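# Carry tube rack through self-closing door to desk

## Task

Move the tube rack from the counter, through the door that swings shut by itself, onto the desk. At the end the rack must stand upright with all tubes seated fully down in their holes, and the door must be closed. Neither the rack nor any tube may touch the floor at any point, or the task fails. Either or both robots may be used. Afterwards, release the rack and back the robots away. No robot may topple or be left leaning, or the task fails.

## Robot and tools

ROBOTS. Two identical Hello Robot Stretch 3 units, r1 and r2. Each has a two-wheel differential base with a passive rear omni wheel (0.33 m long, 0.34 m wide), a mast carrying a lift, and a telescoping arm that reaches out to the robot's RIGHT side. The base cannot strafe, so moving the gripper forward or back means driving. Turning in place pivots about a point 0.05 m behind the front edge. With the arm fully in and the wrist folded, the wrist pokes 0.06 m past the right side and a spin sweeps a 0.28 m radius; an unfolded, level gripper reaches beyond that. Loose objects may occasionally get a brief external nudge.

FRAMES. Each robot reports in its own frames. Base frame: origin on the floor between the drive wheels, x forward, y left, z up. hand_pose is in this frame, at the spot where the closed fingertips meet; with all wrist joints at zero its x axis is up, y points back along the arm toward the mast, z toward the robot's rear. Fingertips are round 0.04 m pads. The odometry frame is the base frame at the start of the scene. Relative placement of the two robots can only be judged from images, lidar_m and the depth grids.

execute_actions. Argument actions: a list holding one action or none (empty returns state and pictures only). The action is an object keyed by "r1" and/or "r2"; each value may hold:
- base: exactly one key. translate_m is a straight drive, an offset in metres from where the base last reported itself, forward positive, range -1 to 1. rotate_rad is an in-place turn offset in radians, counter-clockwise (left) positive, range -3.2 to 3.2.
- joints: absolute targets by name (not offsets). lift_m 0 to 1.1 (arm height on mast); arm_m 0 to 0.52 (extension); wrist_yaw_rad -1.345 to 4.42 (0 along the arm, positive toward the front, 3.0 folded over the base); wrist_pitch_rad -1.57 to 0.451 (0 level, negative tips fingers down); wrist_roll_rad -2.911 to 2.911 (0 fingers side by side, level); gripper_m -0.089 to 0.179 (larger is wider; actual tip gap is about 0.007 less when nearly shut, 0.025 less when wide, zero below 0.007); head_pan_rad -3.953 to 1.73 (0 forward, positive left, -1.57 looks along the arm); head_tilt_rad -1.53 to 0.419 (negative looks down).
- contact_limits: {"arm_m": effort percent 1 to 100}; the arm motion halts with contact_stop at roughly that effort (negative sign when retracting). Lower is gentler; too low stops at once. It also caps holding force until the next action.
All motions in one action begin together and may finish at different times. Anything you leave out may keep pushing toward an earlier target without status showing it. Unknown keys or out-of-range numbers reject the whole call. cameras: list of names (r1_head_camera, r1_nav_camera, r1_wrist_camera, r2_head_camera, r2_nav_camera, r2_wrist_camera, or all); omitted/null means all, [] none. If a result reports a stop, later motion calls in that same reply are skipped.

wait: seconds 0 to 10; nothing new commanded, returns state and images. zoom_image: camera plus region [x0, y0, x1, y1] in pixels of that camera's latest full image, at most 504x504; head images are 896x504, nav 672x504, wrist 644x364. finished_scene: scene number (1 or 2); irreversible, reports success.

RESULT LINES. base_status/joint_status: how each motion ended (done, off_target, contact_stop, time_out, torque_fault). done on the base only means the wheels turned the commanded amount, even with slip. off_target means blocked and possibly still pushing. After contact_stop, time_out or torque_fault the old target is dropped; a lift or arm that hit something goes slack until commanded again (a loaded slack lift may sag; closing fingers on a surface pushes it up). on_its_own covers uncommanded joints; "held at" is the target held, not the position. joint_positions, with done tolerances about ±0.004 m for lift/arm/gripper, ±0.02 rad for yaw/roll/head, ±0.05 for pitch. motor_effort: percent, positive toward larger joint values, bracket = peak in last action; readings carry fixed bias and noise. Wheel effort positive means pushing forward. base_odometry counts wheel turns only; heading -3.142 to 3.142, left positive. turned_by_wheels and turned_by_imu: rotation since last result. base_tilt in degrees, forward/right positive, with a constant bias up to about 4 degrees. lidar_m: 12 distances (m) from base origin, 30-degree sectors, first straight ahead then counter-clockwise (4th left, 7th behind, 10th right), plane 0.17 m above floor, range 0.15 to 12, "-" nothing; misses glass and thin legs, own body may block sectors 5, 6, 9, 10. wrist_depth_mm (45 to 1000) and head_depth_mm (280 to 4000, image sideways): 7x7 grids of median depth from top left.

SPEED. Full base speed (0.30 m/s, 1.9 rad/s) only with lift_m under 0.30, arm_m under 0.03, wrist_yaw_rad over 2.54; otherwise 0.10 m/s and 0.63 rad/s.

GRIPPER. Grip with gripper_m below the object's width (lower squeezes harder, but a stall guard eases force, so heavy items can slip; resend a different value to re-squeeze). Release by going at least 0.02 above the touching value. Neither reading nor done proves a grasp.

AVOID. Fold/unfold the wrist only with lift_m 0.32 to 0.95, wrist_pitch_rad -0.4, roll near 0; once folded the lift may go down to 0.25. Keep pitch at -0.5 or lower when yaw is below -0.4. Wrist servos shut off for 10 s after sustained strain. Robots must never press into each other: once bases touch, any further drive is a hard press; no line reports robot contact. Equal commands give slightly unequal travel (up to 2.5 cm per metre), which strains a shared load and can tip a robot. Pushing on something rigid with the gripper above about 0.45 m, repeat pushes after a contact_stop, driving while holding something fixed, or snagging furniture (worst when reversing) can tip a robot; if base_tilt leans, back off in small steps, free the gripper, and lower lift_m to about 0.2. Avoid drops, slams and hard impacts.

Each tool is called after "Call:" by a JSON object that holds its "fn" and its "kwargs".

## Session

Call:
{"fn": "execute_actions", "kwargs": {"actions": []}}

Scene clock: 0.00 s.
r1.base_odometry: x=+0.000 y=+0.000 heading=+0.000 (m, m, rad; r1's odometry frame)
r1.turned_by_wheels: +0.000 (rad since the last result)
r1.turned_by_imu: +0.000 (rad since the last result)
r1.base_tilt: forward=+1.3 right=+0.7 (deg)
r1.lidar_m: 1.54 1.15 1.11 1.16 1.62 2.19 2.29 3.18 1.53 2.53 1.95 1.82
r1.head_depth_mm: 1665 1694 1733 1735 1775 1791 1808 / 1771 1794 1819 1837 1879 1890 1883 / 1852 1923 1944 1965 1993 2039 1983 / 1984 2015 2057 2043 2083 2097 1945 / 1780 1782 1774 1765 1778 1769 1770 / 1538 1543 1534 1531 1525 1540 1531 / 1356 1353 1332 1340 1345 1346 1347
r1.base_status: not commanded
r1.joint_positions: lift_m=+0.500 arm_m=+0.000 wrist_yaw_rad=+3.074 wrist_pitch_rad=-0.570 wrist_roll_rad=+0.017 gripper_m=+0.037 head_pan_rad=+0.001 head_tilt_rad=-0.006
r1.joint_status: not commanded
r1.motor_effort: left_wheel=-1 right_wheel=+0 lift_m=+20 arm_m=+0 wrist_yaw_rad=-1 wrist_pitch_rad=+7 wrist_roll_rad=-1 gripper_m=+1 head_pan_rad=+1 head_tilt_rad=+2 (%)
r1.hand_pose: x=-0.0075 y=+0.0571 z=+0.4803 quat_wxyz=(+0.223, +0.690, +0.174, +0.666) (m; r1's base frame)
r1.wrist_depth_mm: - - - - - 937 855 / - - - - - - 918 / - - - - - - - / 920 911 - 956 909 961 953 / 793 780 779 805 818 817 788 / 689 687 676 689 715 707 721 / 618 612 - 627 606 632 631
r2.base_odometry: x=+0.000 y=+0.000 heading=+0.000 (m, m, rad; r2's odometry frame)
r2.turned_by_wheels: +0.000 (rad since the last result)
r2.turned_by_imu: +0.000 (rad since the last result)
r2.base_tilt: forward=+0.9 right=+1.0 (deg)
r2.lidar_m: 1.54 2.65 2.17 2.16 2.41 2.09 1.62 2.04 1.86 1.84 2.12 2.69
r2.head_depth_mm: 2042 2572 2530 2568 2569 2585 2361 / 2052 2584 2600 2553 2624 2619 1522 / 2049 2632 2640 2655 2672 1566 2344 / 2063 2685 2734 2722 2691 2719 2434 / 2086 2745 2760 2752 2772 2790 2406 / 2123 2772 2854 2812 2821 2842 2438 / 2126 2904 2916 2865 2924 2858 2379
r2.base_status: not commanded
r2.joint_positions: lift_m=+0.505 arm_m=+0.001 wrist_yaw_rad=+2.858 wrist_pitch_rad=-0.460 wrist_roll_rad=+0.018 gripper_m=+0.037 head_pan_rad=-0.002 head_tilt_rad=-0.022
r2.joint_status: not commanded
r2.motor_effort: left_wheel=+0 right_wheel=+0 lift_m=+21 arm_m=+0 wrist_yaw_rad=+0 wrist_pitch_rad=+4 wrist_roll_rad=+0 gripper_m=+0 head_pan_rad=+0 head_tilt_rad=+2 (%)
r2.hand_pose: x=+0.0400 y=+0.0644 z=+0.5084 quat_wxyz=(+0.258, +0.710, +0.060, +0.652) (m; r2's base frame)
r2.wrist_depth_mm: - - - - - - - / - - - - - - - / - - - - - - - / - - - - - - - / 887 - 894 901 919 909 898 / 766 738 787 749 - 752 746 / 659 657 639 657 643 663 662
pictures: r1_head_camera (sideways: a quarter turn clockwise sets it upright), r1_nav_camera (sideways: a quarter turn counterclockwise sets it upright), r1_wrist_camera, r2_head_camera (sideways: a quarter turn clockwise sets it upright), r2_nav_camera (sideways: a quarter turn counterclockwise sets it upright), r2_wrist_camera
Images, in order (width x height): r1_head_camera 896x504, r1_nav_camera 672x504, r1_wrist_camera 644x364, r2_head_camera 896x504, r2_nav_camera 672x504, r2_wrist_camera 644x364.

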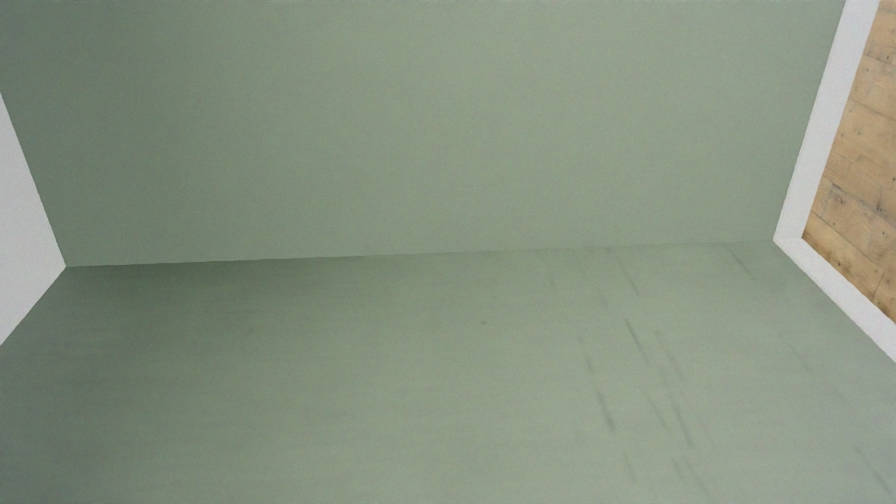

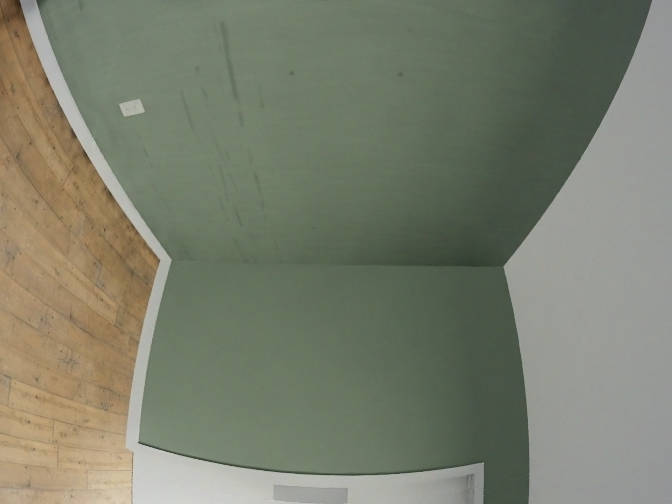

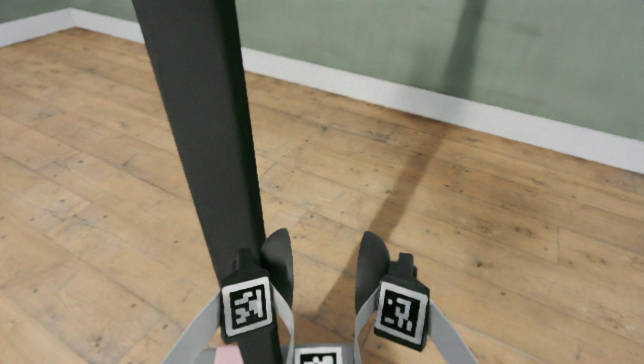

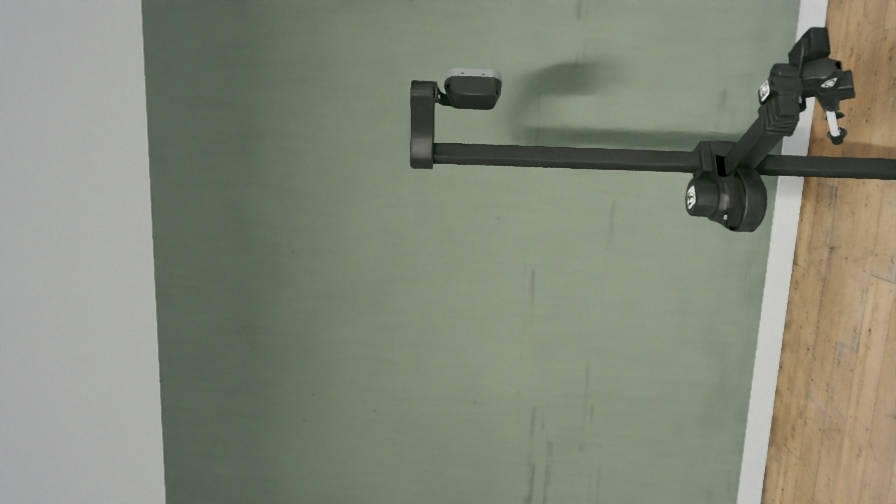

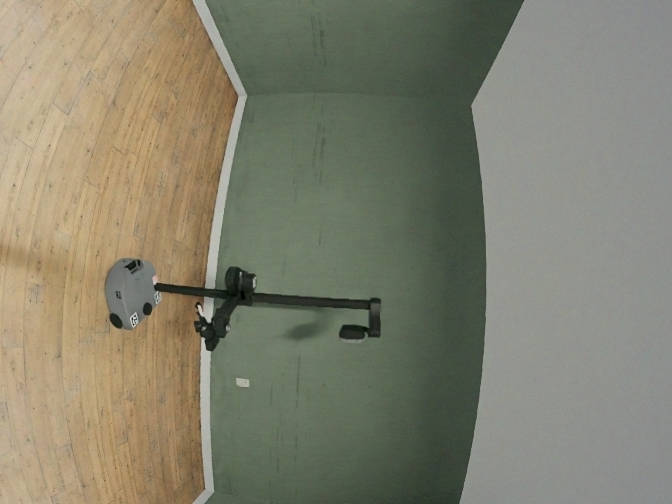

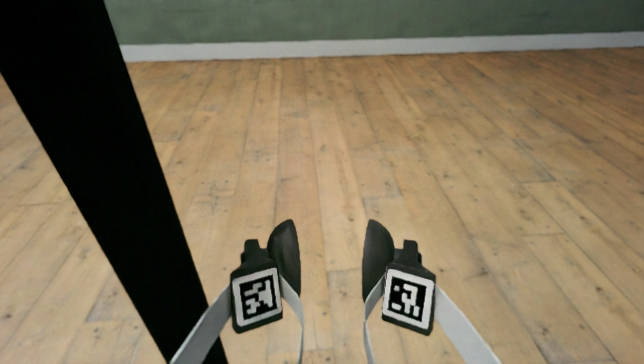

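Call:
{"fn": "execute_actions", "kwargs": {"actions": [{"r1":{"joints":{"head_pan_rad":-1.0,"head_tilt_rad":-0.5,"lift_m":0.25,"wrist_yaw_rad":3.0,"wrist_pitch_rad":-0.4}},"r2":{"joints":{"head_pan_rad":-1.7,"head_tilt_rad":-0.5,"lift_m":0.25,"wrist_yaw_rad":3.0,"wrist_pitch_rad":-0.4}}}], "cameras": ["r1_head_camera","r1_nav_camera","r2_head_camera","r2_nav_camera"]}}

Scene clock: 3.60 s.
r1.base_odometry: x=+0.000 y=+0.000 heading=+0.000 (m, m, rad; r1's odometry frame)
r1.turned_by_wheels: +0.000 (rad since the last result)
r1.turned_by_imu: +0.000 (rad since the last result)
r1.base_tilt: forward=+1.3 right=+0.7 (deg)
r1.lidar_m: 1.54 1.15 1.11 1.16 1.62 2.19 2.28 3.16 1.53 2.53 1.95 1.82
r1.head_depth_mm: 1998 2233 2541 2470 1864 1490 1246 / 1906 2107 2358 2466 1866 1480 1250 / 1804 1990 2244 2373 1876 1499 1251 / 1790 1947 2169 2330 1893 1505 1254 / 1683 1851 2028 2232 1899 1515 1259 / 1627 1765 1932 2125 1915 1523 1258 / 1557 1660 1801 1945 1899 1524 1264
r1.base_status: not commanded
r1.joint_positions: lift_m=+0.251 arm_m=+0.000 wrist_yaw_rad=+3.002 wrist_pitch_rad=-0.419 wrist_roll_rad=+0.017 gripper_m=+0.037 head_pan_rad=-0.993 head_tilt_rad=-0.494
r1.joint_status: all done
r1.motor_effort: left_wheel=-1(0) right_wheel=+0(0) lift_m=+12(15) arm_m=+1(0) wrist_yaw_rad=-1(3) wrist_pitch_rad=+10(12) wrist_roll_rad=-1(1) gripper_m=+0(1) head_pan_rad=-3(29) head_tilt_rad=-3(33) (%)
r1.hand_pose: x=+0.0100 y=+0.0769 z=+0.2630 quat_wxyz=(+0.196, +0.706, +0.097, +0.674) (m; r1's base frame)
r1.wrist_depth_mm: - - - - - 908 901 / - - - - - - 903 / 880 - 940 964 945 947 890 / 692 683 705 722 730 741 751 / 566 565 573 581 580 597 610 / 479 501 - 498 500 498 495 / - - - - 409 427 428
r2.base_odometry: x=+0.000 y=+0.000 heading=+0.000 (m, m, rad; r2's odometry frame)
r2.turned_by_wheels: +0.000 (rad since the last result)
r2.turned_by_imu: +0.000 (rad since the last result)
r2.base_tilt: forward=+0.7 right=+1.1 (deg)
r2.lidar_m: 1.54 2.65 2.17 2.16 2.40 2.09 1.62 2.04 1.85 1.85 2.12 2.70
r2.head_depth_mm: 1563 1676 1815 1994 2084 1684 1399 / 1580 1694 1839 1997 2110 1673 1400 / 1578 1723 1869 2024 2149 1685 1399 / 1605 1742 1880 2057 2101 1677 1390 / 1610 1735 1886 2066 2109 1673 1383 / 1693 1812 1987 2182 2098 1672 1381 / 1703 1850 2027 2211 2093 1667 1375
r2.base_status: not commanded
r2.joint_positions: lift_m=+0.250 arm_m=+0.001 wrist_yaw_rad=+2.998 wrist_pitch_rad=-0.421 wrist_roll_rad=+0.018 gripper_m=+0.037 head_pan_rad=-1.693 head_tilt_rad=-0.494
r2.joint_status: all done
r2.motor_effort: left_wheel=+0(0) right_wheel=+0(0) lift_m=+17(18) arm_m=+0(0) wrist_yaw_rad=+2(4) wrist_pitch_rad=+6(7) wrist_roll_rad=+0(0) gripper_m=+0(0) head_pan_rad=-3(36) head_tilt_rad=-2(23) (%)
r2.hand_pose: x=+0.0109 y=+0.0759 z=+0.2622 quat_wxyz=(+0.198, +0.706, +0.096, +0.673) (m; r2's base frame)
r2.wrist_depth_mm: - - - - - - - / - - - - - - - / 888 891 880 885 876 881 877 / 680 684 681 696 678 685 675 / 563 554 580 554 576 554 556 / 475 501 - - - 467 469 / - - - - 396 405 405
pictures: r1_head_camera (sideways: a quarter turn clockwise sets it upright), r1_nav_camera (sideways: a quarter turn counterclockwise sets it upright), r2_head_camera (sideways: a quarter turn clockwise sets it upright), r2_nav_camera (sideways: a quarter turn counterclockwise sets it upright)
Images, in order (width x height): r1_head_camera 896x504, r1_nav_camera 672x504, r2_head_camera 896x504, r2_nav_camera 672x504.

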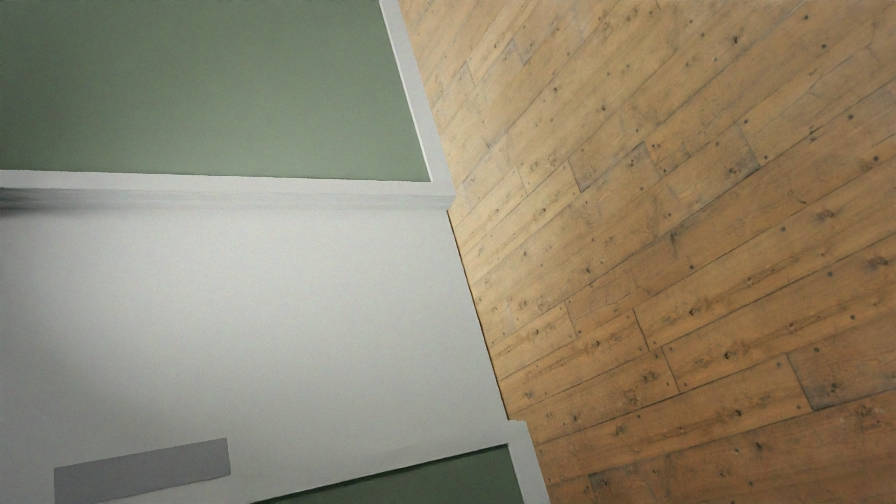

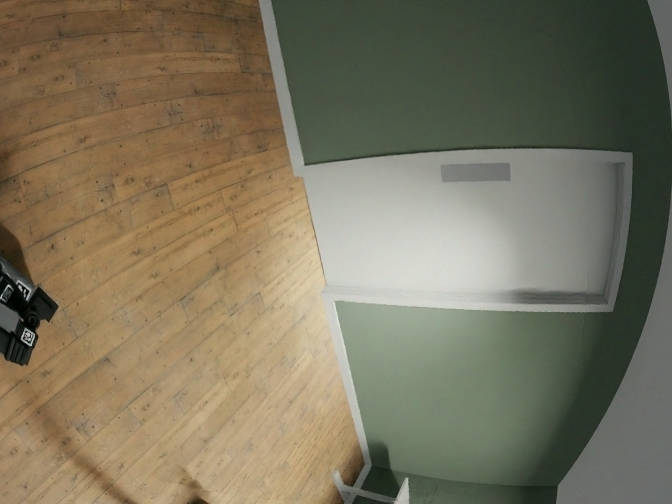

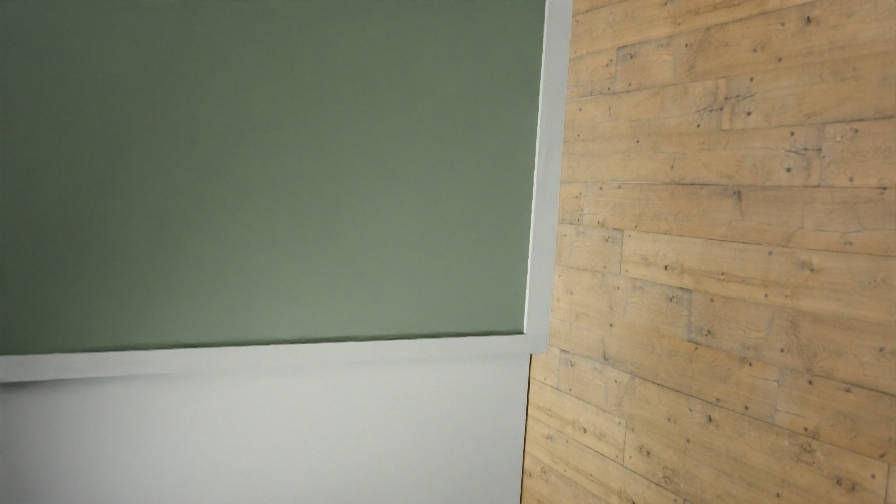

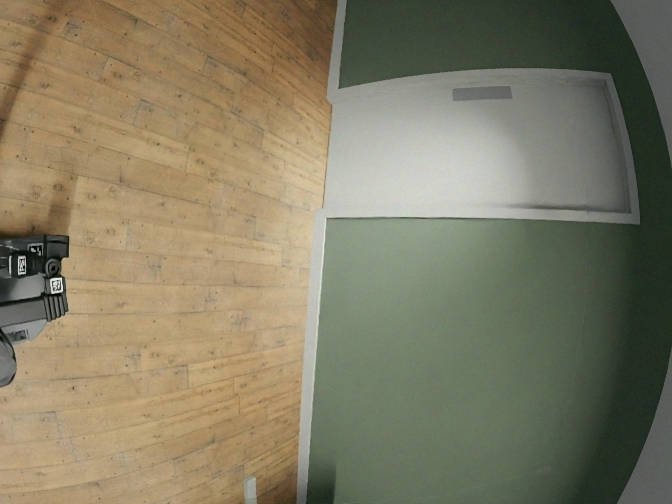

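Call:
{"fn": "execute_actions", "kwargs": {"actions": [{"r1":{"base":{"rotate_rad":2.2},"joints":{"head_pan_rad":-3.14,"head_tilt_rad":-0.6}},"r2":{"base":{"rotate_rad":-0.82},"joints":{"head_pan_rad":0}}}], "cameras": []}}

Call:
{"fn": "execute_actions", "kwargs": {"actions": [{"r1":{"base":{"translate_m":-1.0}},"r2":{"base":{"translate_m":0.5}}}], "cameras": ["r1_head_camera","r1_nav_camera","r2_nav_camera"]}}

Scene clock: 7.67 s.
r1.base_odometry: x=+0.000 y=+0.000 heading=+2.200 (m, m, rad; r1's odometry frame)
r1.turned_by_wheels: +2.200 (rad since the last result)
r1.turned_by_imu: +2.205 (rad since the last result)
r1.base_tilt: forward=+1.3 right=+0.7 (deg)
r1.lidar_m: 1.79 2.18 2.35 3.52 1.52 2.33 1.91 1.82 1.43 1.12 1.11 1.20
r1.head_depth_mm: 1961 2213 2521 2124 1689 1390 1181 / 1865 2086 2410 2124 1678 1398 1181 / 1829 2018 2279 2158 1689 1395 1193 / 1758 1953 2204 2149 1706 1403 1188 / 1689 1870 2088 2165 1704 1409 1197 / 1610 1785 1979 2106 1713 1414 1198 / 1515 1664 1820 2006 1723 1408 1205
r1.base_status: done
r1.joint_positions: lift_m=+0.251 arm_m=+0.000 wrist_yaw_rad=+3.001 wrist_pitch_rad=-0.419 wrist_roll_rad=+0.017 gripper_m=+0.037 head_pan_rad=-3.133 head_tilt_rad=-0.593
r1.joint_status: all done
r1.motor_effort: left_wheel=-3(15) right_wheel=+2(10) lift_m=+12(11) arm_m=+0(0) wrist_yaw_rad=-1(2) wrist_pitch_rad=+10(10) wrist_roll_rad=+0(0) gripper_m=+0(0) head_pan_rad=-2(30) head_tilt_rad=-4(15) (%)
r1.hand_pose: x=+0.0101 y=+0.0769 z=+0.2630 quat_wxyz=(+0.196, +0.706, +0.097, +0.674) (m; r1's base frame)
r1.wrist_depth_mm: - - - - - - - / - - - - - - - / 901 - 947 940 935 985 - / 681 700 705 714 761 746 735 / 572 556 579 579 591 593 591 / 473 485 - 504 501 491 503 / - - - - 407 423 429
r2.base_odometry: x=+0.000 y=+0.000 heading=-0.820 (m, m, rad; r2's odometry frame)
r2.turned_by_wheels: -0.820 (rad since the last result)
r2.turned_by_imu: -0.819 (rad since the last result)
r2.base_tilt: forward=+0.8 right=+1.0 (deg)
r2.lidar_m: 2.35 1.39 2.71 2.34 2.17 2.18 2.24 1.62 2.04 1.99 1.84 1.87
r2.head_depth_mm: 2032 2133 2271 2421 2133 1699 1395 / 2215 2372 2528 2621 2135 1693 1398 / 2478 2641 2840 2860 2123 1675 1392 / 2773 2998 3257 2826 2086 1678 1393 / 2669 2899 3112 2850 2111 1672 1383 / 2564 2745 2988 2856 2096 1661 1379 / 2411 2561 2734 2832 2112 1667 1374
r2.base_status: done
r2.joint_positions: lift_m=+0.250 arm_m=+0.001 wrist_yaw_rad=+2.998 wrist_pitch_rad=-0.421 wrist_roll_rad=+0.018 gripper_m=+0.037 head_pan_rad=-0.007 head_tilt_rad=-0.495
r2.joint_status: all done
r2.motor_effort: left_wheel=+2(11) right_wheel=-2(8) lift_m=+17(17) arm_m=+0(0) wrist_yaw_rad=+2(1) wrist_pitch_rad=+6(6) wrist_roll_rad=+0(0) gripper_m=+0(0) head_pan_rad=+3(35) head_tilt_rad=-1(3) (%)
r2.hand_pose: x=+0.0108 y=+0.0759 z=+0.2623 quat_wxyz=(+0.198, +0.706, +0.096, +0.673) (m; r2's base frame)
r2.wrist_depth_mm: - - - - - - - / - - - - - - - / 888 895 867 878 883 871 884 / 689 679 683 685 686 679 676 / 562 558 580 554 577 554 551 / 470 507 - - - 469 467 / - - - - 393 408 406
pictures: none
No camera images: the call's "cameras" was empty. Leave "cameras" out to get every camera's image.

Scene clock: 12.60 s.
r1.base_odometry: x=+0.588 y=-0.809 heading=+2.200 (m, m, rad; r1's odometry frame)
r1.turned_by_wheels: +0.000 (rad since the last result)
r1.turned_by_imu: -0.003 (rad since the last result)
r1.base_tilt: forward=+1.2 right=+0.8 (deg)
r1.lidar_m: 2.42 3.07 0.96 0.96 2.52 1.15 1.00 0.92 0.98 1.47 1.51 1.62
r1.head_depth_mm: 952 1093 1255 1488 1657 1385 1182 / 962 1071 1202 1390 1586 1388 1188 / 940 1052 1196 1378 1584 1399 1185 / 901 1000 1129 1295 1520 1406 1195 / 862 957 1069 1214 1412 1405 1191 / 827 910 1014 1156 1325 1404 1201 / 793 875 966 1089 1244 1362 1199
r1.base_status: done
r1.joint_positions: lift_m=+0.251 arm_m=+0.000 wrist_yaw_rad=+3.001 wrist_pitch_rad=-0.418 wrist_roll_rad=+0.017 gripper_m=+0.037 head_pan_rad=-3.133 head_tilt_rad=-0.594
r1.joint_status: not commanded
r1.motor_effort: left_wheel=-3(14) right_wheel=+2(7) lift_m=+11(12) arm_m=+0(0) wrist_yaw_rad=-1(2) wrist_pitch_rad=+9(10) wrist_roll_rad=-1(1) gripper_m=+0(0) head_pan_rad=-3(3) head_tilt_rad=-3(3) (%)
r1.hand_pose: x=+0.0102 y=+0.0769 z=+0.2631 quat_wxyz=(+0.196, +0.706, +0.096, +0.674) (m; r1's base frame)
r1.wrist_depth_mm: - - - - - - - / - - - - 969 - - / 882 - 947 925 940 957 - / 711 701 712 718 725 743 744 / 563 575 592 586 589 602 588 / 481 491 - 504 498 495 498 / - - - - 406 427 434
r2.base_odometry: x=+0.341 y=-0.366 heading=-0.820 (m, m, rad; r2's odometry frame)
r2.turned_by_wheels: +0.000 (rad since the last result)
r2.turned_by_imu: +0.003 (rad since the last result)
r2.base_tilt: forward=+0.8 right=+1.0 (deg)
r2.lidar_m: 0.87 2.28 2.31 2.66 2.46 2.50 2.67 2.04 2.23 1.67 1.53 1.64
r2.head_depth_mm: 1663 1794 1870 2006 2048 1689 1402 / 741 793 865 2102 2039 1126 1303 / 820 2189 2378 2510 1344 1249 1268 / 2324 2508 2688 2759 2096 1541 1326 / 2265 2453 2635 2736 2100 1659 1382 / 2135 2313 2466 2615 2112 1679 1386 / 2039 2180 2344 2489 2093 1654 1380
r2.base_status: done
r2.joint_positions: lift_m=+0.250 arm_m=+0.001 wrist_yaw_rad=+2.999 wrist_pitch_rad=-0.420 wrist_roll_rad=+0.018 gripper_m=+0.037 head_pan_rad=-0.007 head_tilt_rad=-0.495
r2.joint_status: not commanded
r2.motor_effort: left_wheel=+2(13) right_wheel=-2(7) lift_m=+17(17) arm_m=+0(0) wrist_yaw_rad=+2(2) wrist_pitch_rad=+6(6) wrist_roll_rad=+0(0) gripper_m=+0(0) head_pan_rad=+2(3) head_tilt_rad=-2(2) (%)
r2.hand_pose: x=+0.0107 y=+0.0760 z=+0.2624 quat_wxyz=(+0.198, +0.706, +0.096, +0.673) (m; r2's base frame)
r2.wrist_depth_mm: - - - - - - - / - - - - - - - / 903 881 889 888 898 890 868 / 690 692 686 685 690 685 674 / 563 562 581 558 576 560 556 / 476 502 - - - 466 465 / - - - - 396 409 406
pictures: r1_head_camera (sideways: a quarter turn clockwise sets it upright), r1_nav_camera (sideways: a quarter turn counterclockwise sets it upright), r2_nav_camera (sideways: a quarter turn counterclockwise sets it upright)
Images, in order (width x height): r1_head_camera 896x504, r1_nav_camera 672x504, r2_nav_camera 672x504.

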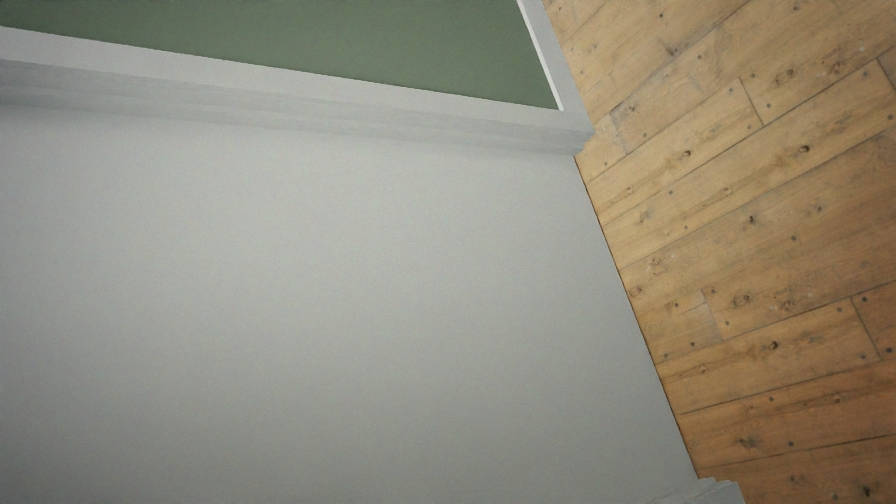

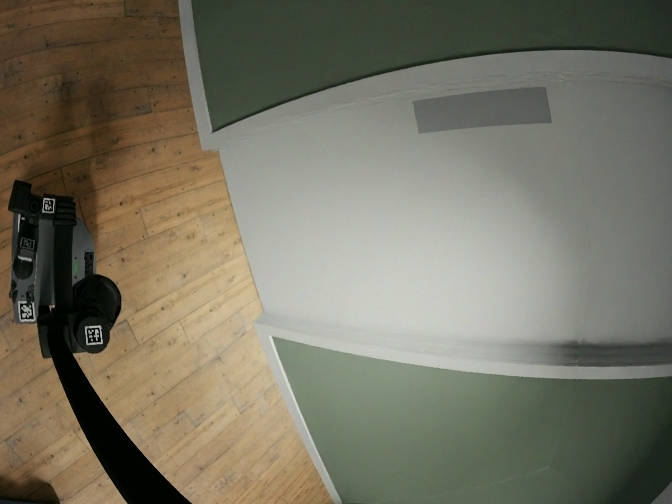

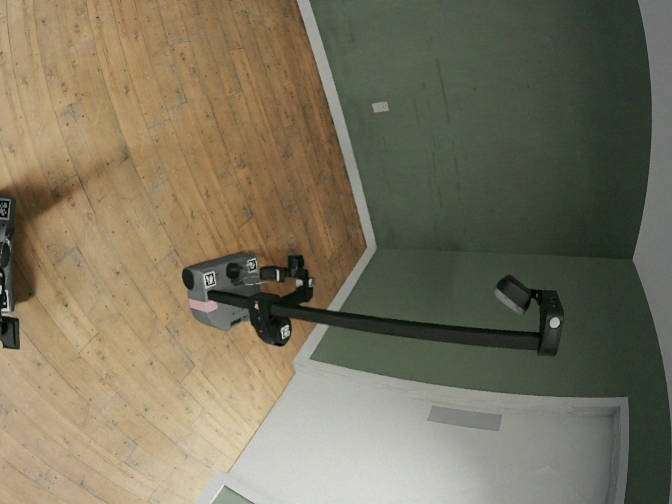

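Call:
{"fn": "execute_actions", "kwargs": {"actions": [{"r1":{"base":{"translate_m":-0.33}}}], "cameras": []}}

Call:
{"fn": "execute_actions", "kwargs": {"actions": [{"r1":{"base":{"rotate_rad":0.41},"joints":{"head_tilt_rad":-1.0}}}], "cameras": []}}

Call:
{"fn": "execute_actions", "kwargs": {"actions": [{"r1":{"base":{"translate_m":-0.36}},"r2":{"base":{"translate_m":0.4}}}], "cameras": ["r1_head_camera","r1_nav_camera","r2_nav_camera"]}}

Scene clock: 16.80 s.
r1.base_odometry: x=+0.782 y=-1.075 heading=+2.200 (m, m, rad; r1's odometry frame)
r1.turned_by_wheels: +0.000 (rad since the last result)
r1.turned_by_imu: -0.001 (rad since the last result)
r1.base_tilt: forward=+1.2 right=+0.7 (deg)
r1.lidar_m: 2.62 3.38 1.10 2.91 1.69 0.83 0.69 0.68 0.67 0.99 1.64 1.76
r1.head_depth_mm: 685 750 834 967 1199 1352 1179 / 675 762 867 1001 1153 1324 1187 / 642 720 820 946 1129 1326 1193 / 615 684 774 887 1040 1259 1192 / 589 653 732 832 965 1154 1196 / 564 625 693 786 906 1062 1178 / 543 597 662 745 848 989 1151
r1.base_status: done
r1.joint_positions: lift_m=+0.251 arm_m=+0.000 wrist_yaw_rad=+3.001 wrist_pitch_rad=-0.418 wrist_roll_rad=+0.017 gripper_m=+0.037 head_pan_rad=-3.133 head_tilt_rad=-0.594
r1.joint_status: not commanded
r1.motor_effort: left_wheel=-3(14) right_wheel=+2(4) lift_m=+11(11) arm_m=+0(0) wrist_yaw_rad=-1(1) wrist_pitch_rad=+10(10) wrist_roll_rad=+0(0) gripper_m=-1(1) head_pan_rad=-2(3) head_tilt_rad=-3(3) (%)
r1.hand_pose: x=+0.0102 y=+0.0769 z=+0.2632 quat_wxyz=(+0.196, +0.706, +0.096, +0.674) (m; r1's base frame)
r1.wrist_depth_mm: - - - - - - - / - - - - - - - / 909 - 936 949 955 968 - / 699 708 709 716 713 737 733 / 566 571 581 576 588 590 590 / 480 492 - 514 505 502 497 / - - - - 412 422 432
r2.base_odometry: x=+0.341 y=-0.366 heading=-0.820 (m, m, rad; r2's odometry frame)
r2.turned_by_wheels: +0.000 (rad since the last result)
r2.turned_by_imu: +0.000 (rad since the last result)
r2.base_tilt: forward=+1.0 right=+1.1 (deg)
r2.lidar_m: 1.98 2.28 2.31 2.66 2.47 2.50 2.67 2.03 2.23 1.66 1.53 1.04
r2.head_depth_mm: 1708 1788 1887 2003 1924 1410 1319 / 1868 1989 2087 2255 2048 1577 1395 / 2082 2231 2377 2510 2093 1672 1395 / 2326 2522 2680 2769 2115 1668 1394 / 2276 2432 2667 2774 2086 1672 1383 / 2140 2313 2454 2606 2109 1666 1377 / 2028 2165 2323 2470 2087 1665 1385
r2.base_status: not commanded
r2.joint_positions: lift_m=+0.250 arm_m=+0.001 wrist_yaw_rad=+2.999 wrist_pitch_rad=-0.420 wrist_roll_rad=+0.018 gripper_m=+0.037 head_pan_rad=-0.007 head_tilt_rad=-0.495
r2.joint_status: not commanded
r2.motor_effort: left_wheel=+2(2) right_wheel=-2(2) lift_m=+17(17) arm_m=+0(0) wrist_yaw_rad=+2(2) wrist_pitch_rad=+6(6) wrist_roll_rad=+0(0) gripper_m=+0(0) head_pan_rad=+3(3) head_tilt_rad=-2(3) (%)
r2.hand_pose: x=+0.0107 y=+0.0760 z=+0.2624 quat_wxyz=(+0.198, +0.706, +0.096, +0.673) (m; r2's base frame)
r2.wrist_depth_mm: - - - - - - - / - - - - - - - / 891 889 885 891 878 875 883 / 694 691 689 691 695 676 680 / 557 556 574 552 573 550 558 / 475 501 - - - 463 470 / - - - - 393 408 402
pictures: none
No camera images: the call's "cameras" was empty. Leave "cameras" out to get every camera's image.

Scene clock: 18.10 s.
r1.base_odometry: x=+0.782 y=-1.075 heading=+2.610 (m, m, rad; r1's odometry frame)
r1.turned_by_wheels: +0.410 (rad since the last result)
r1.turned_by_imu: +0.411 (rad since the last result)
r1.base_tilt: forward=+1.2 right=+0.7 (deg)
r1.lidar_m: 3.37 1.09 2.90 2.44 0.86 0.71 0.68 0.67 0.86 1.64 1.70 2.32
r1.head_depth_mm: 639 772 974 1323 1318 1223 1080 / 639 769 968 1301 1322 1224 1065 / 637 768 968 1295 1329 - - / 633 763 958 1292 1334 - - / 632 760 956 1274 1330 1238 - / 629 759 950 1215 1339 1202 1119 / 628 754 884 1115 1334 1210 1097
r1.base_status: done
r1.joint_positions: lift_m=+0.251 arm_m=+0.000 wrist_yaw_rad=+3.001 wrist_pitch_rad=-0.418 wrist_roll_rad=+0.017 gripper_m=+0.037 head_pan_rad=-3.133 head_tilt_rad=-0.988
r1.joint_status: all done
r1.motor_effort: left_wheel=-3(12) right_wheel=+2(8) lift_m=+11(12) arm_m=+0(0) wrist_yaw_rad=-1(0) wrist_pitch_rad=+9(10) wrist_roll_rad=+0(1) gripper_m=-1(0) head_pan_rad=-2(3) head_tilt_rad=-6(31) (%)
r1.hand_pose: x=+0.0102 y=+0.0769 z=+0.2632 quat_wxyz=(+0.196, +0.706, +0.096, +0.674) (m; r1's base frame)
r1.wrist_depth_mm: 910 - - - - - - / 905 - - - - - - / 831 - 938 994 992 965 873 / 680 701 694 722 731 721 743 / 572 570 584 591 580 591 593 / 478 500 - 506 506 500 493 / - - - - 409 428 427
r2.base_odometry: x=+0.341 y=-0.366 heading=-0.820 (m, m, rad; r2's odometry frame)
r2.turned_by_wheels: +0.000 (rad since the last result)
r2.turned_by_imu: +0.000 (rad since the last result)
r2.base_tilt: forward=+0.9 right=+1.0 (deg)
r2.lidar_m: 1.98 2.28 2.30 2.66 2.47 2.49 2.67 2.04 2.23 1.66 1.53 1.09
r2.head_depth_mm: 1706 1800 1874 2002 1988 1414 1339 / 1870 2004 2093 2258 1979 1526 1392 / 2100 2219 2384 2551 2109 1683 1390 / 2310 2506 2702 2778 2110 1664 1379 / 2276 2425 2651 2786 2107 1666 1381 / 2140 2291 2479 2634 2094 1667 1388 / 2027 2176 2341 2501 2090 1661 1383
r2.base_status: not commanded
r2.joint_positions: lift_m=+0.250 arm_m=+0.001 wrist_yaw_rad=+2.999 wrist_pitch_rad=-0.420 wrist_roll_rad=+0.018 gripper_m=+0.037 head_pan_rad=-0.007 head_tilt_rad=-0.495
r2.joint_status: not commanded
r2.motor_effort: left_wheel=+2(2) right_wheel=-2(2) lift_m=+17(17) arm_m=+0(0) wrist_yaw_rad=+1(1) wrist_pitch_rad=+6(6) wrist_roll_rad=+0(0) gripper_m=+0(0) head_pan_rad=+2(3) head_tilt_rad=-2(3) (%)
r2.hand_pose: x=+0.0107 y=+0.0760 z=+0.2624 quat_wxyz=(+0.198, +0.706, +0.096, +0.673) (m; r2's base frame)
r2.wrist_depth_mm: - - - - - - - / - - - - - - - / 899 892 888 889 882 874 872 / 686 689 681 687 671 672 676 / 562 557 576 555 575 551 556 / 476 501 - - - 469 469 / - - - - 397 404 403
pictures: none
No camera images: the call's "cameras" was empty. Leave "cameras" out to get every camera's image.

Scene clock: 21.17 s.
r1.base_odometry: x=+1.093 y=-1.258 heading=+2.610 (m, m, rad; r1's odometry frame)
r1.turned_by_wheels: +0.000 (rad since the last result)
r1.turned_by_imu: -0.001 (rad since the last result)
r1.base_tilt: forward=+1.3 right=+0.7 (deg)
r1.lidar_m: 1.21 1.06 3.05 1.03 0.47 0.34 0.32 0.34 0.39 0.97 1.70 2.32
r1.head_depth_mm: 297 349 441 595 919 1224 1078 / 295 348 438 589 907 1216 1067 / 294 346 434 585 889 - - / 297 344 433 582 886 - - / 296 343 430 577 875 1237 - / 295 341 428 570 865 1187 1108 / 294 340 425 568 799 1157 1100
r1.base_status: done
r1.joint_positions: lift_m=+0.251 arm_m=+0.000 wrist_yaw_rad=+3.001 wrist_pitch_rad=-0.418 wrist_roll_rad=+0.017 gripper_m=+0.037 head_pan_rad=-3.133 head_tilt_rad=-0.988
r1.joint_status: not commanded
r1.motor_effort: left_wheel=-3(13) right_wheel=+2(6) lift_m=+12(11) arm_m=+0(0) wrist_yaw_rad=+0(0) wrist_pitch_rad=+10(9) wrist_roll_rad=+0(1) gripper_m=+1(0) head_pan_rad=-3(2) head_tilt_rad=-6(6) (%)
r1.hand_pose: x=+0.0102 y=+0.0769 z=+0.2632 quat_wxyz=(+0.196, +0.706, +0.096, +0.674) (m; r1's base frame)
r1.wrist_depth_mm: 482 - - - - - - / 482 - - - - - - / 483 - 910 936 956 943 - / 477 630 696 717 739 720 741 / 469 569 570 586 584 583 594 / 464 492 - 507 495 490 502 / - - - - 406 428 429
r2.base_odometry: x=+0.614 y=-0.658 heading=-0.820 (m, m, rad; r2's odometry frame)
r2.turned_by_wheels: +0.000 (rad since the last result)
r2.turned_by_imu: +0.002 (rad since the last result)
r2.base_tilt: forward=+0.9 right=+1.0 (deg)
r2.lidar_m: 1.67 1.96 1.99 2.51 2.70 2.74 3.01 2.39 2.11 1.41 1.12 1.06
r2.head_depth_mm: 1433 1513 1592 1690 1780 1681 1398 / 1576 1672 1775 1889 1975 1690 1399 / 1771 1859 2033 2184 2111 1669 1395 / 1977 2124 2318 2466 2126 1674 1394 / 1943 2093 2269 2452 2089 1668 1381 / 1832 1977 2132 2300 2108 1678 1387 / 1731 1849 1997 2128 2096 1655 1373
r2.base_status: done
r2.joint_positions: lift_m=+0.250 arm_m=+0.001 wrist_yaw_rad=+2.999 wrist_pitch_rad=-0.420 wrist_roll_rad=+0.018 gripper_m=+0.037 head_pan_rad=-0.007 head_tilt_rad=-0.495
r2.joint_status: not commanded
r2.motor_effort: left_wheel=+3(12) right_wheel=-2(3) lift_m=+17(17) arm_m=+0(0) wrist_yaw_rad=+3(1) wrist_pitch_rad=+6(6) wrist_roll_rad=+0(0) gripper_m=+0(0) head_pan_rad=+3(2) head_tilt_rad=-2(3) (%)
r2.hand_pose: x=+0.0107 y=+0.0760 z=+0.2624 quat_wxyz=(+0.198, +0.706, +0.096, +0.673) (m; r2's base frame)
r2.wrist_depth_mm: - - - - - - - / - - - - - - - / 905 897 888 876 892 888 888 / 684 684 681 682 688 684 684 / 559 558 582 557 573 559 556 / 476 508 - - - 468 472 / - - - - 396 404 402
pictures: r1_head_camera (sideways: a quarter turn clockwise sets it upright), r1_nav_camera (sideways: a quarter turn counterclockwise sets it upright), r2_nav_camera (sideways: a quarter turn counterclockwise sets it upright)
Images, in order (width x height): r1_head_camera 896x504, r1_nav_camera 672x504, r2_nav_camera 672x504.

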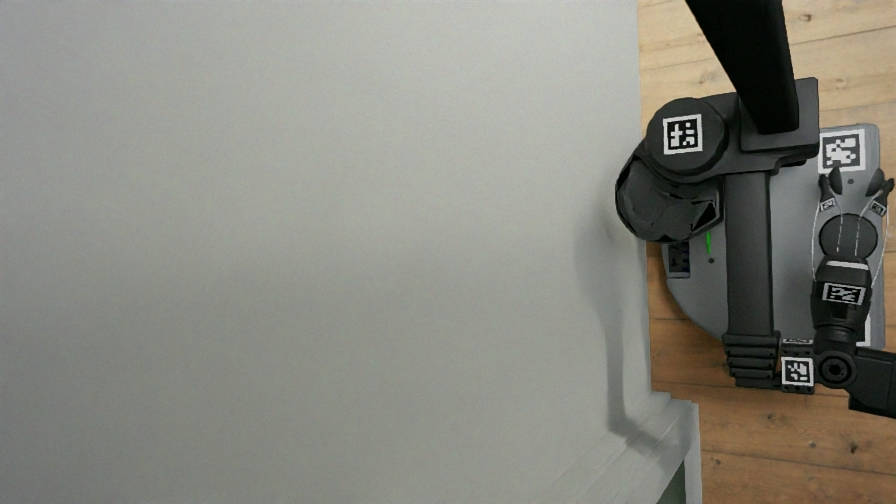

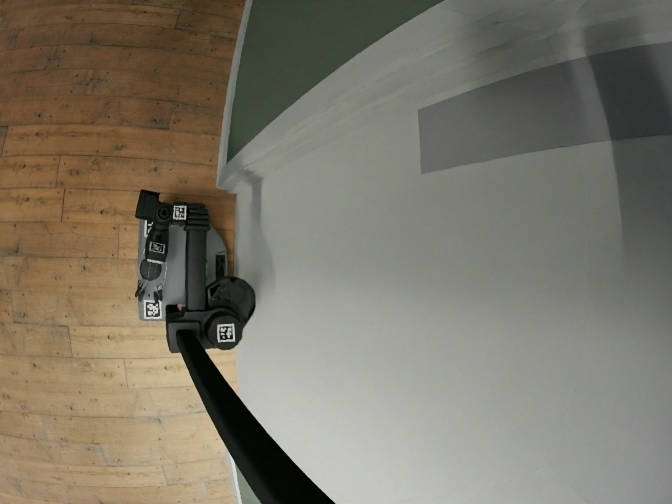

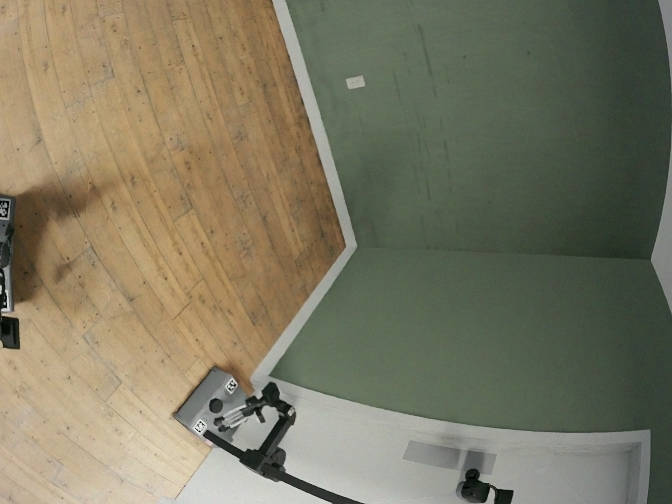

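Call:
{"fn": "execute_actions", "kwargs": {"actions": [{"r1":{"base":{"rotate_rad":-0.1},"joints":{"lift_m":0.31,"head_pan_rad":-2.7}},"r2":{"base":{"translate_m":0.45}}}], "cameras": []}}

Call:
{"fn": "execute_actions", "kwargs": {"actions": [{"r1":{"base":{"translate_m":-0.28}},"r2":{"base":{"rotate_rad":-0.85}}}], "cameras": ["r1_nav_camera","r2_nav_camera"]}}

Scene clock: 25.17 s.
r1.base_odometry: x=+1.093 y=-1.258 heading=+2.510 (m, m, rad; r1's odometry frame)
r1.turned_by_wheels: -0.100 (rad since the last result)
r1.turned_by_imu: -0.101 (rad since the last result)
r1.base_tilt: forward=+1.3 right=+0.8 (deg)
r1.lidar_m: 0.75 3.80 3.07 1.68 0.52 0.35 0.32 0.33 0.39 0.71 1.66 2.11
r1.head_depth_mm: 288 324 396 511 721 1062 - / 293 336 414 542 779 - - / 297 349 435 576 857 - - / 303 363 456 615 949 - - / 311 378 481 662 1040 1235 1068 / 321 393 508 689 936 1206 1075 / 333 411 510 611 1052 1208 1097
r1.base_status: done
r1.joint_positions: lift_m=+0.309 arm_m=+0.000 wrist_yaw_rad=+3.001 wrist_pitch_rad=-0.418 wrist_roll_rad=+0.017 gripper_m=+0.037 head_pan_rad=-2.707 head_tilt_rad=-0.988
r1.joint_status: all done
r1.motor_effort: left_wheel=+1(11) right_wheel=-2(5) lift_m=+28(29) arm_m=+0(0) wrist_yaw_rad=-1(1) wrist_pitch_rad=+9(10) wrist_roll_rad=+0(0) gripper_m=+0(0) head_pan_rad=+3(19) head_tilt_rad=-6(6) (%)
r1.hand_pose: x=+0.0102 y=+0.0769 z=+0.3222 quat_wxyz=(+0.196, +0.706, +0.096, +0.674) (m; r1's base frame)
r1.wrist_depth_mm: 477 - - - - - - / 510 - - - - - - / 544 - - - - - - / 561 618 820 842 806 837 876 / 540 634 675 679 684 687 702 / 509 563 - 561 574 575 575 / 468 489 - 498 469 485 484
r2.base_odometry: x=+0.921 y=-0.987 heading=-0.820 (m, m, rad; r2's odometry frame)
r2.turned_by_wheels: +0.000 (rad since the last result)
r2.turned_by_imu: +0.003 (rad since the last result)
r2.base_tilt: forward=+0.8 right=+1.0 (deg)
r2.lidar_m: 1.34 1.60 1.62 2.05 2.98 3.01 3.40 2.81 1.67 1.20 0.75 1.06
r2.head_depth_mm: 1135 1196 1267 1333 1414 1512 1391 / 1254 1332 1407 1517 1610 1636 1385 / 1396 1493 1595 1709 1856 1676 1390 / 1571 1706 1839 2008 2033 1676 1390 / 1591 1687 1827 1990 2060 1667 1379 / 1489 1585 1732 1877 1984 1660 1389 / 1406 1513 1618 1733 1888 1655 1378
r2.base_status: done
r2.joint_positions: lift_m=+0.250 arm_m=+0.001 wrist_yaw_rad=+2.999 wrist_pitch_rad=-0.420 wrist_roll_rad=+0.018 gripper_m=+0.037 head_pan_rad=-0.007 head_tilt_rad=-0.495
r2.joint_status: not commanded
r2.motor_effort: left_wheel=+1(12) right_wheel=-2(3) lift_m=+17(17) arm_m=+0(0) wrist_yaw_rad=+2(2) wrist_pitch_rad=+6(6) wrist_roll_rad=+0(0) gripper_m=+0(0) head_pan_rad=+3(2) head_tilt_rad=-2(2) (%)
r2.hand_pose: x=+0.0107 y=+0.0760 z=+0.2624 quat_wxyz=(+0.198, +0.706, +0.096, +0.673) (m; r2's base frame)
r2.wrist_depth_mm: - - - - - - - / - - - - - - - / 899 891 870 876 871 893 881 / 697 692 688 687 686 686 680 / 552 557 580 559 580 555 548 / 473 503 - - - 468 469 / - - - - 394 406 404
pictures: none
No camera images: the call's "cameras" was empty. Leave "cameras" out to get every camera's image.

Scene clock: 29.00 s.
r1.base_odometry: x=+1.318 y=-1.423 heading=+2.509 (m, m, rad; r1's odometry frame)
r1.turned_by_wheels: +0.000 (rad since the last result)
r1.turned_by_imu: +0.010 (rad since the last result)
r1.base_tilt: forward=+1.3 right=+0.7 (deg)
r1.lidar_m: 1.03 4.08 3.19 0.48 0.30 0.27 0.27 0.33 1.79 0.31 1.70 2.17
r1.head_depth_mm: - 297 345 421 541 694 - / 288 321 387 484 648 - - / 303 358 440 568 813 - - / 331 401 507 692 1085 - - / 368 456 603 956 1309 1239 1067 / 415 1837 1691 1487 1328 1186 1075 / 2341 1966 1684 1499 1328 810 1085
r1.base_status: translate_m off_target (by the wheels' count: -0.2798 of -0.2800)
r1.joint_positions: lift_m=+0.310 arm_m=+0.000 wrist_yaw_rad=+3.000 wrist_pitch_rad=-0.417 wrist_roll_rad=+0.017 gripper_m=+0.037 head_pan_rad=-2.706 head_tilt_rad=-0.993
r1.joint_status: not commanded
r1.on_its_own: left_wheel is at rest, and its effort (-43) is outside its rest range (-18 to +18); right_wheel is at rest, and its effort (-19) is outside its rest range (-18 to +18)
r1.motor_effort: left_wheel=-43(100) right_wheel=-19(58) lift_m=+26(27) arm_m=+0(0) wrist_yaw_rad=+0(2) wrist_pitch_rad=+9(10) wrist_roll_rad=-1(1) gripper_m=+1(0) head_pan_rad=+2(2) head_tilt_rad=-3(6) (%)
r1.hand_pose: x=+0.0105 y=+0.0770 z=+0.3225 quat_wxyz=(+0.196, +0.706, +0.096, +0.674) (m; r1's base frame)
r1.wrist_depth_mm: 273 - 508 - - - - / 288 - 534 - - - - / 299 - 596 - - - - / 301 359 627 839 831 854 864 / 312 378 662 682 686 697 680 / 315 395 - 558 576 592 567 / 317 409 - 499 472 494 491
r2.base_odometry: x=+0.921 y=-0.987 heading=-1.670 (m, m, rad; r2's odometry frame)
r2.turned_by_wheels: -0.850 (rad since the last result)
r2.turned_by_imu: -0.848 (rad since the last result)
r2.base_tilt: forward=+0.8 right=+0.9 (deg)
r2.lidar_m: 1.03 1.11 1.62 1.59 1.70 2.50 2.97 3.17 2.81 2.74 1.36 1.12
r2.head_depth_mm: 1070 1145 1217 1303 1407 1554 1396 / 874 1224 1310 1425 1419 1393 1371 / 1208 1292 1393 1513 1345 1471 1396 / 1283 1383 1501 1640 1744 1621 1393 / - - 1108 1181 1308 1460 1391 / 900 969 1059 1160 1284 1439 1382 / 909 985 1079 1175 1301 1460 1385
r2.base_status: done
r2.joint_positions: lift_m=+0.250 arm_m=+0.001 wrist_yaw_rad=+2.999 wrist_pitch_rad=-0.420 wrist_roll_rad=+0.018 gripper_m=+0.037 head_pan_rad=-0.007 head_tilt_rad=-0.495
r2.joint_status: not commanded
r2.motor_effort: left_wheel=+3(12) right_wheel=-2(8) lift_m=+17(17) arm_m=+0(0) wrist_yaw_rad=+1(3) wrist_pitch_rad=+6(6) wrist_roll_rad=+0(0) gripper_m=+0(0) head_pan_rad=+2(3) head_tilt_rad=-2(2) (%)
r2.hand_pose: x=+0.0107 y=+0.0760 z=+0.2624 quat_wxyz=(+0.198, +0.706, +0.096, +0.673) (m; r2's base frame)
r2.wrist_depth_mm: - - - - - - - / - - - - - - - / 893 882 891 881 888 889 868 / 692 687 688 685 674 677 683 / 557 555 579 556 575 551 556 / 475 504 - - - 468 469 / - - - - 397 401 403
pictures: r1_nav_camera (sideways: a quarter turn counterclockwise sets it upright), r2_nav_camera (sideways: a quarter turn counterclockwise sets it upright)
Images, in order (width x height): r1_nav_camera 672x504, r2_nav_camera 672x504.

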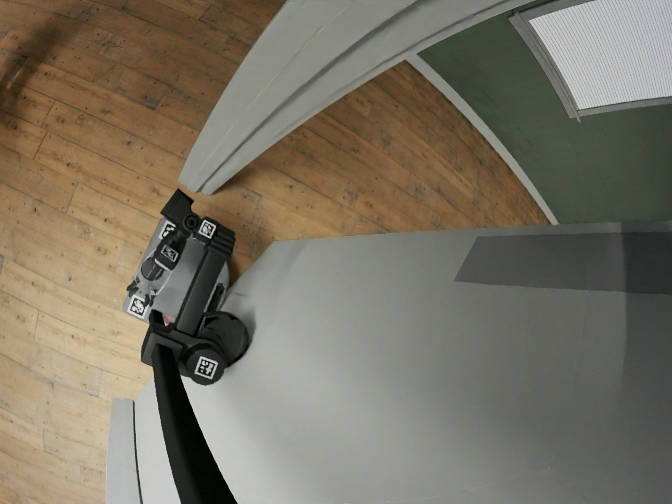

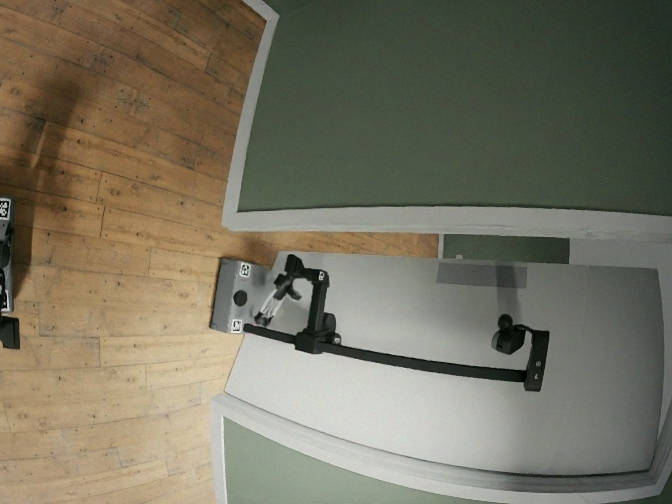

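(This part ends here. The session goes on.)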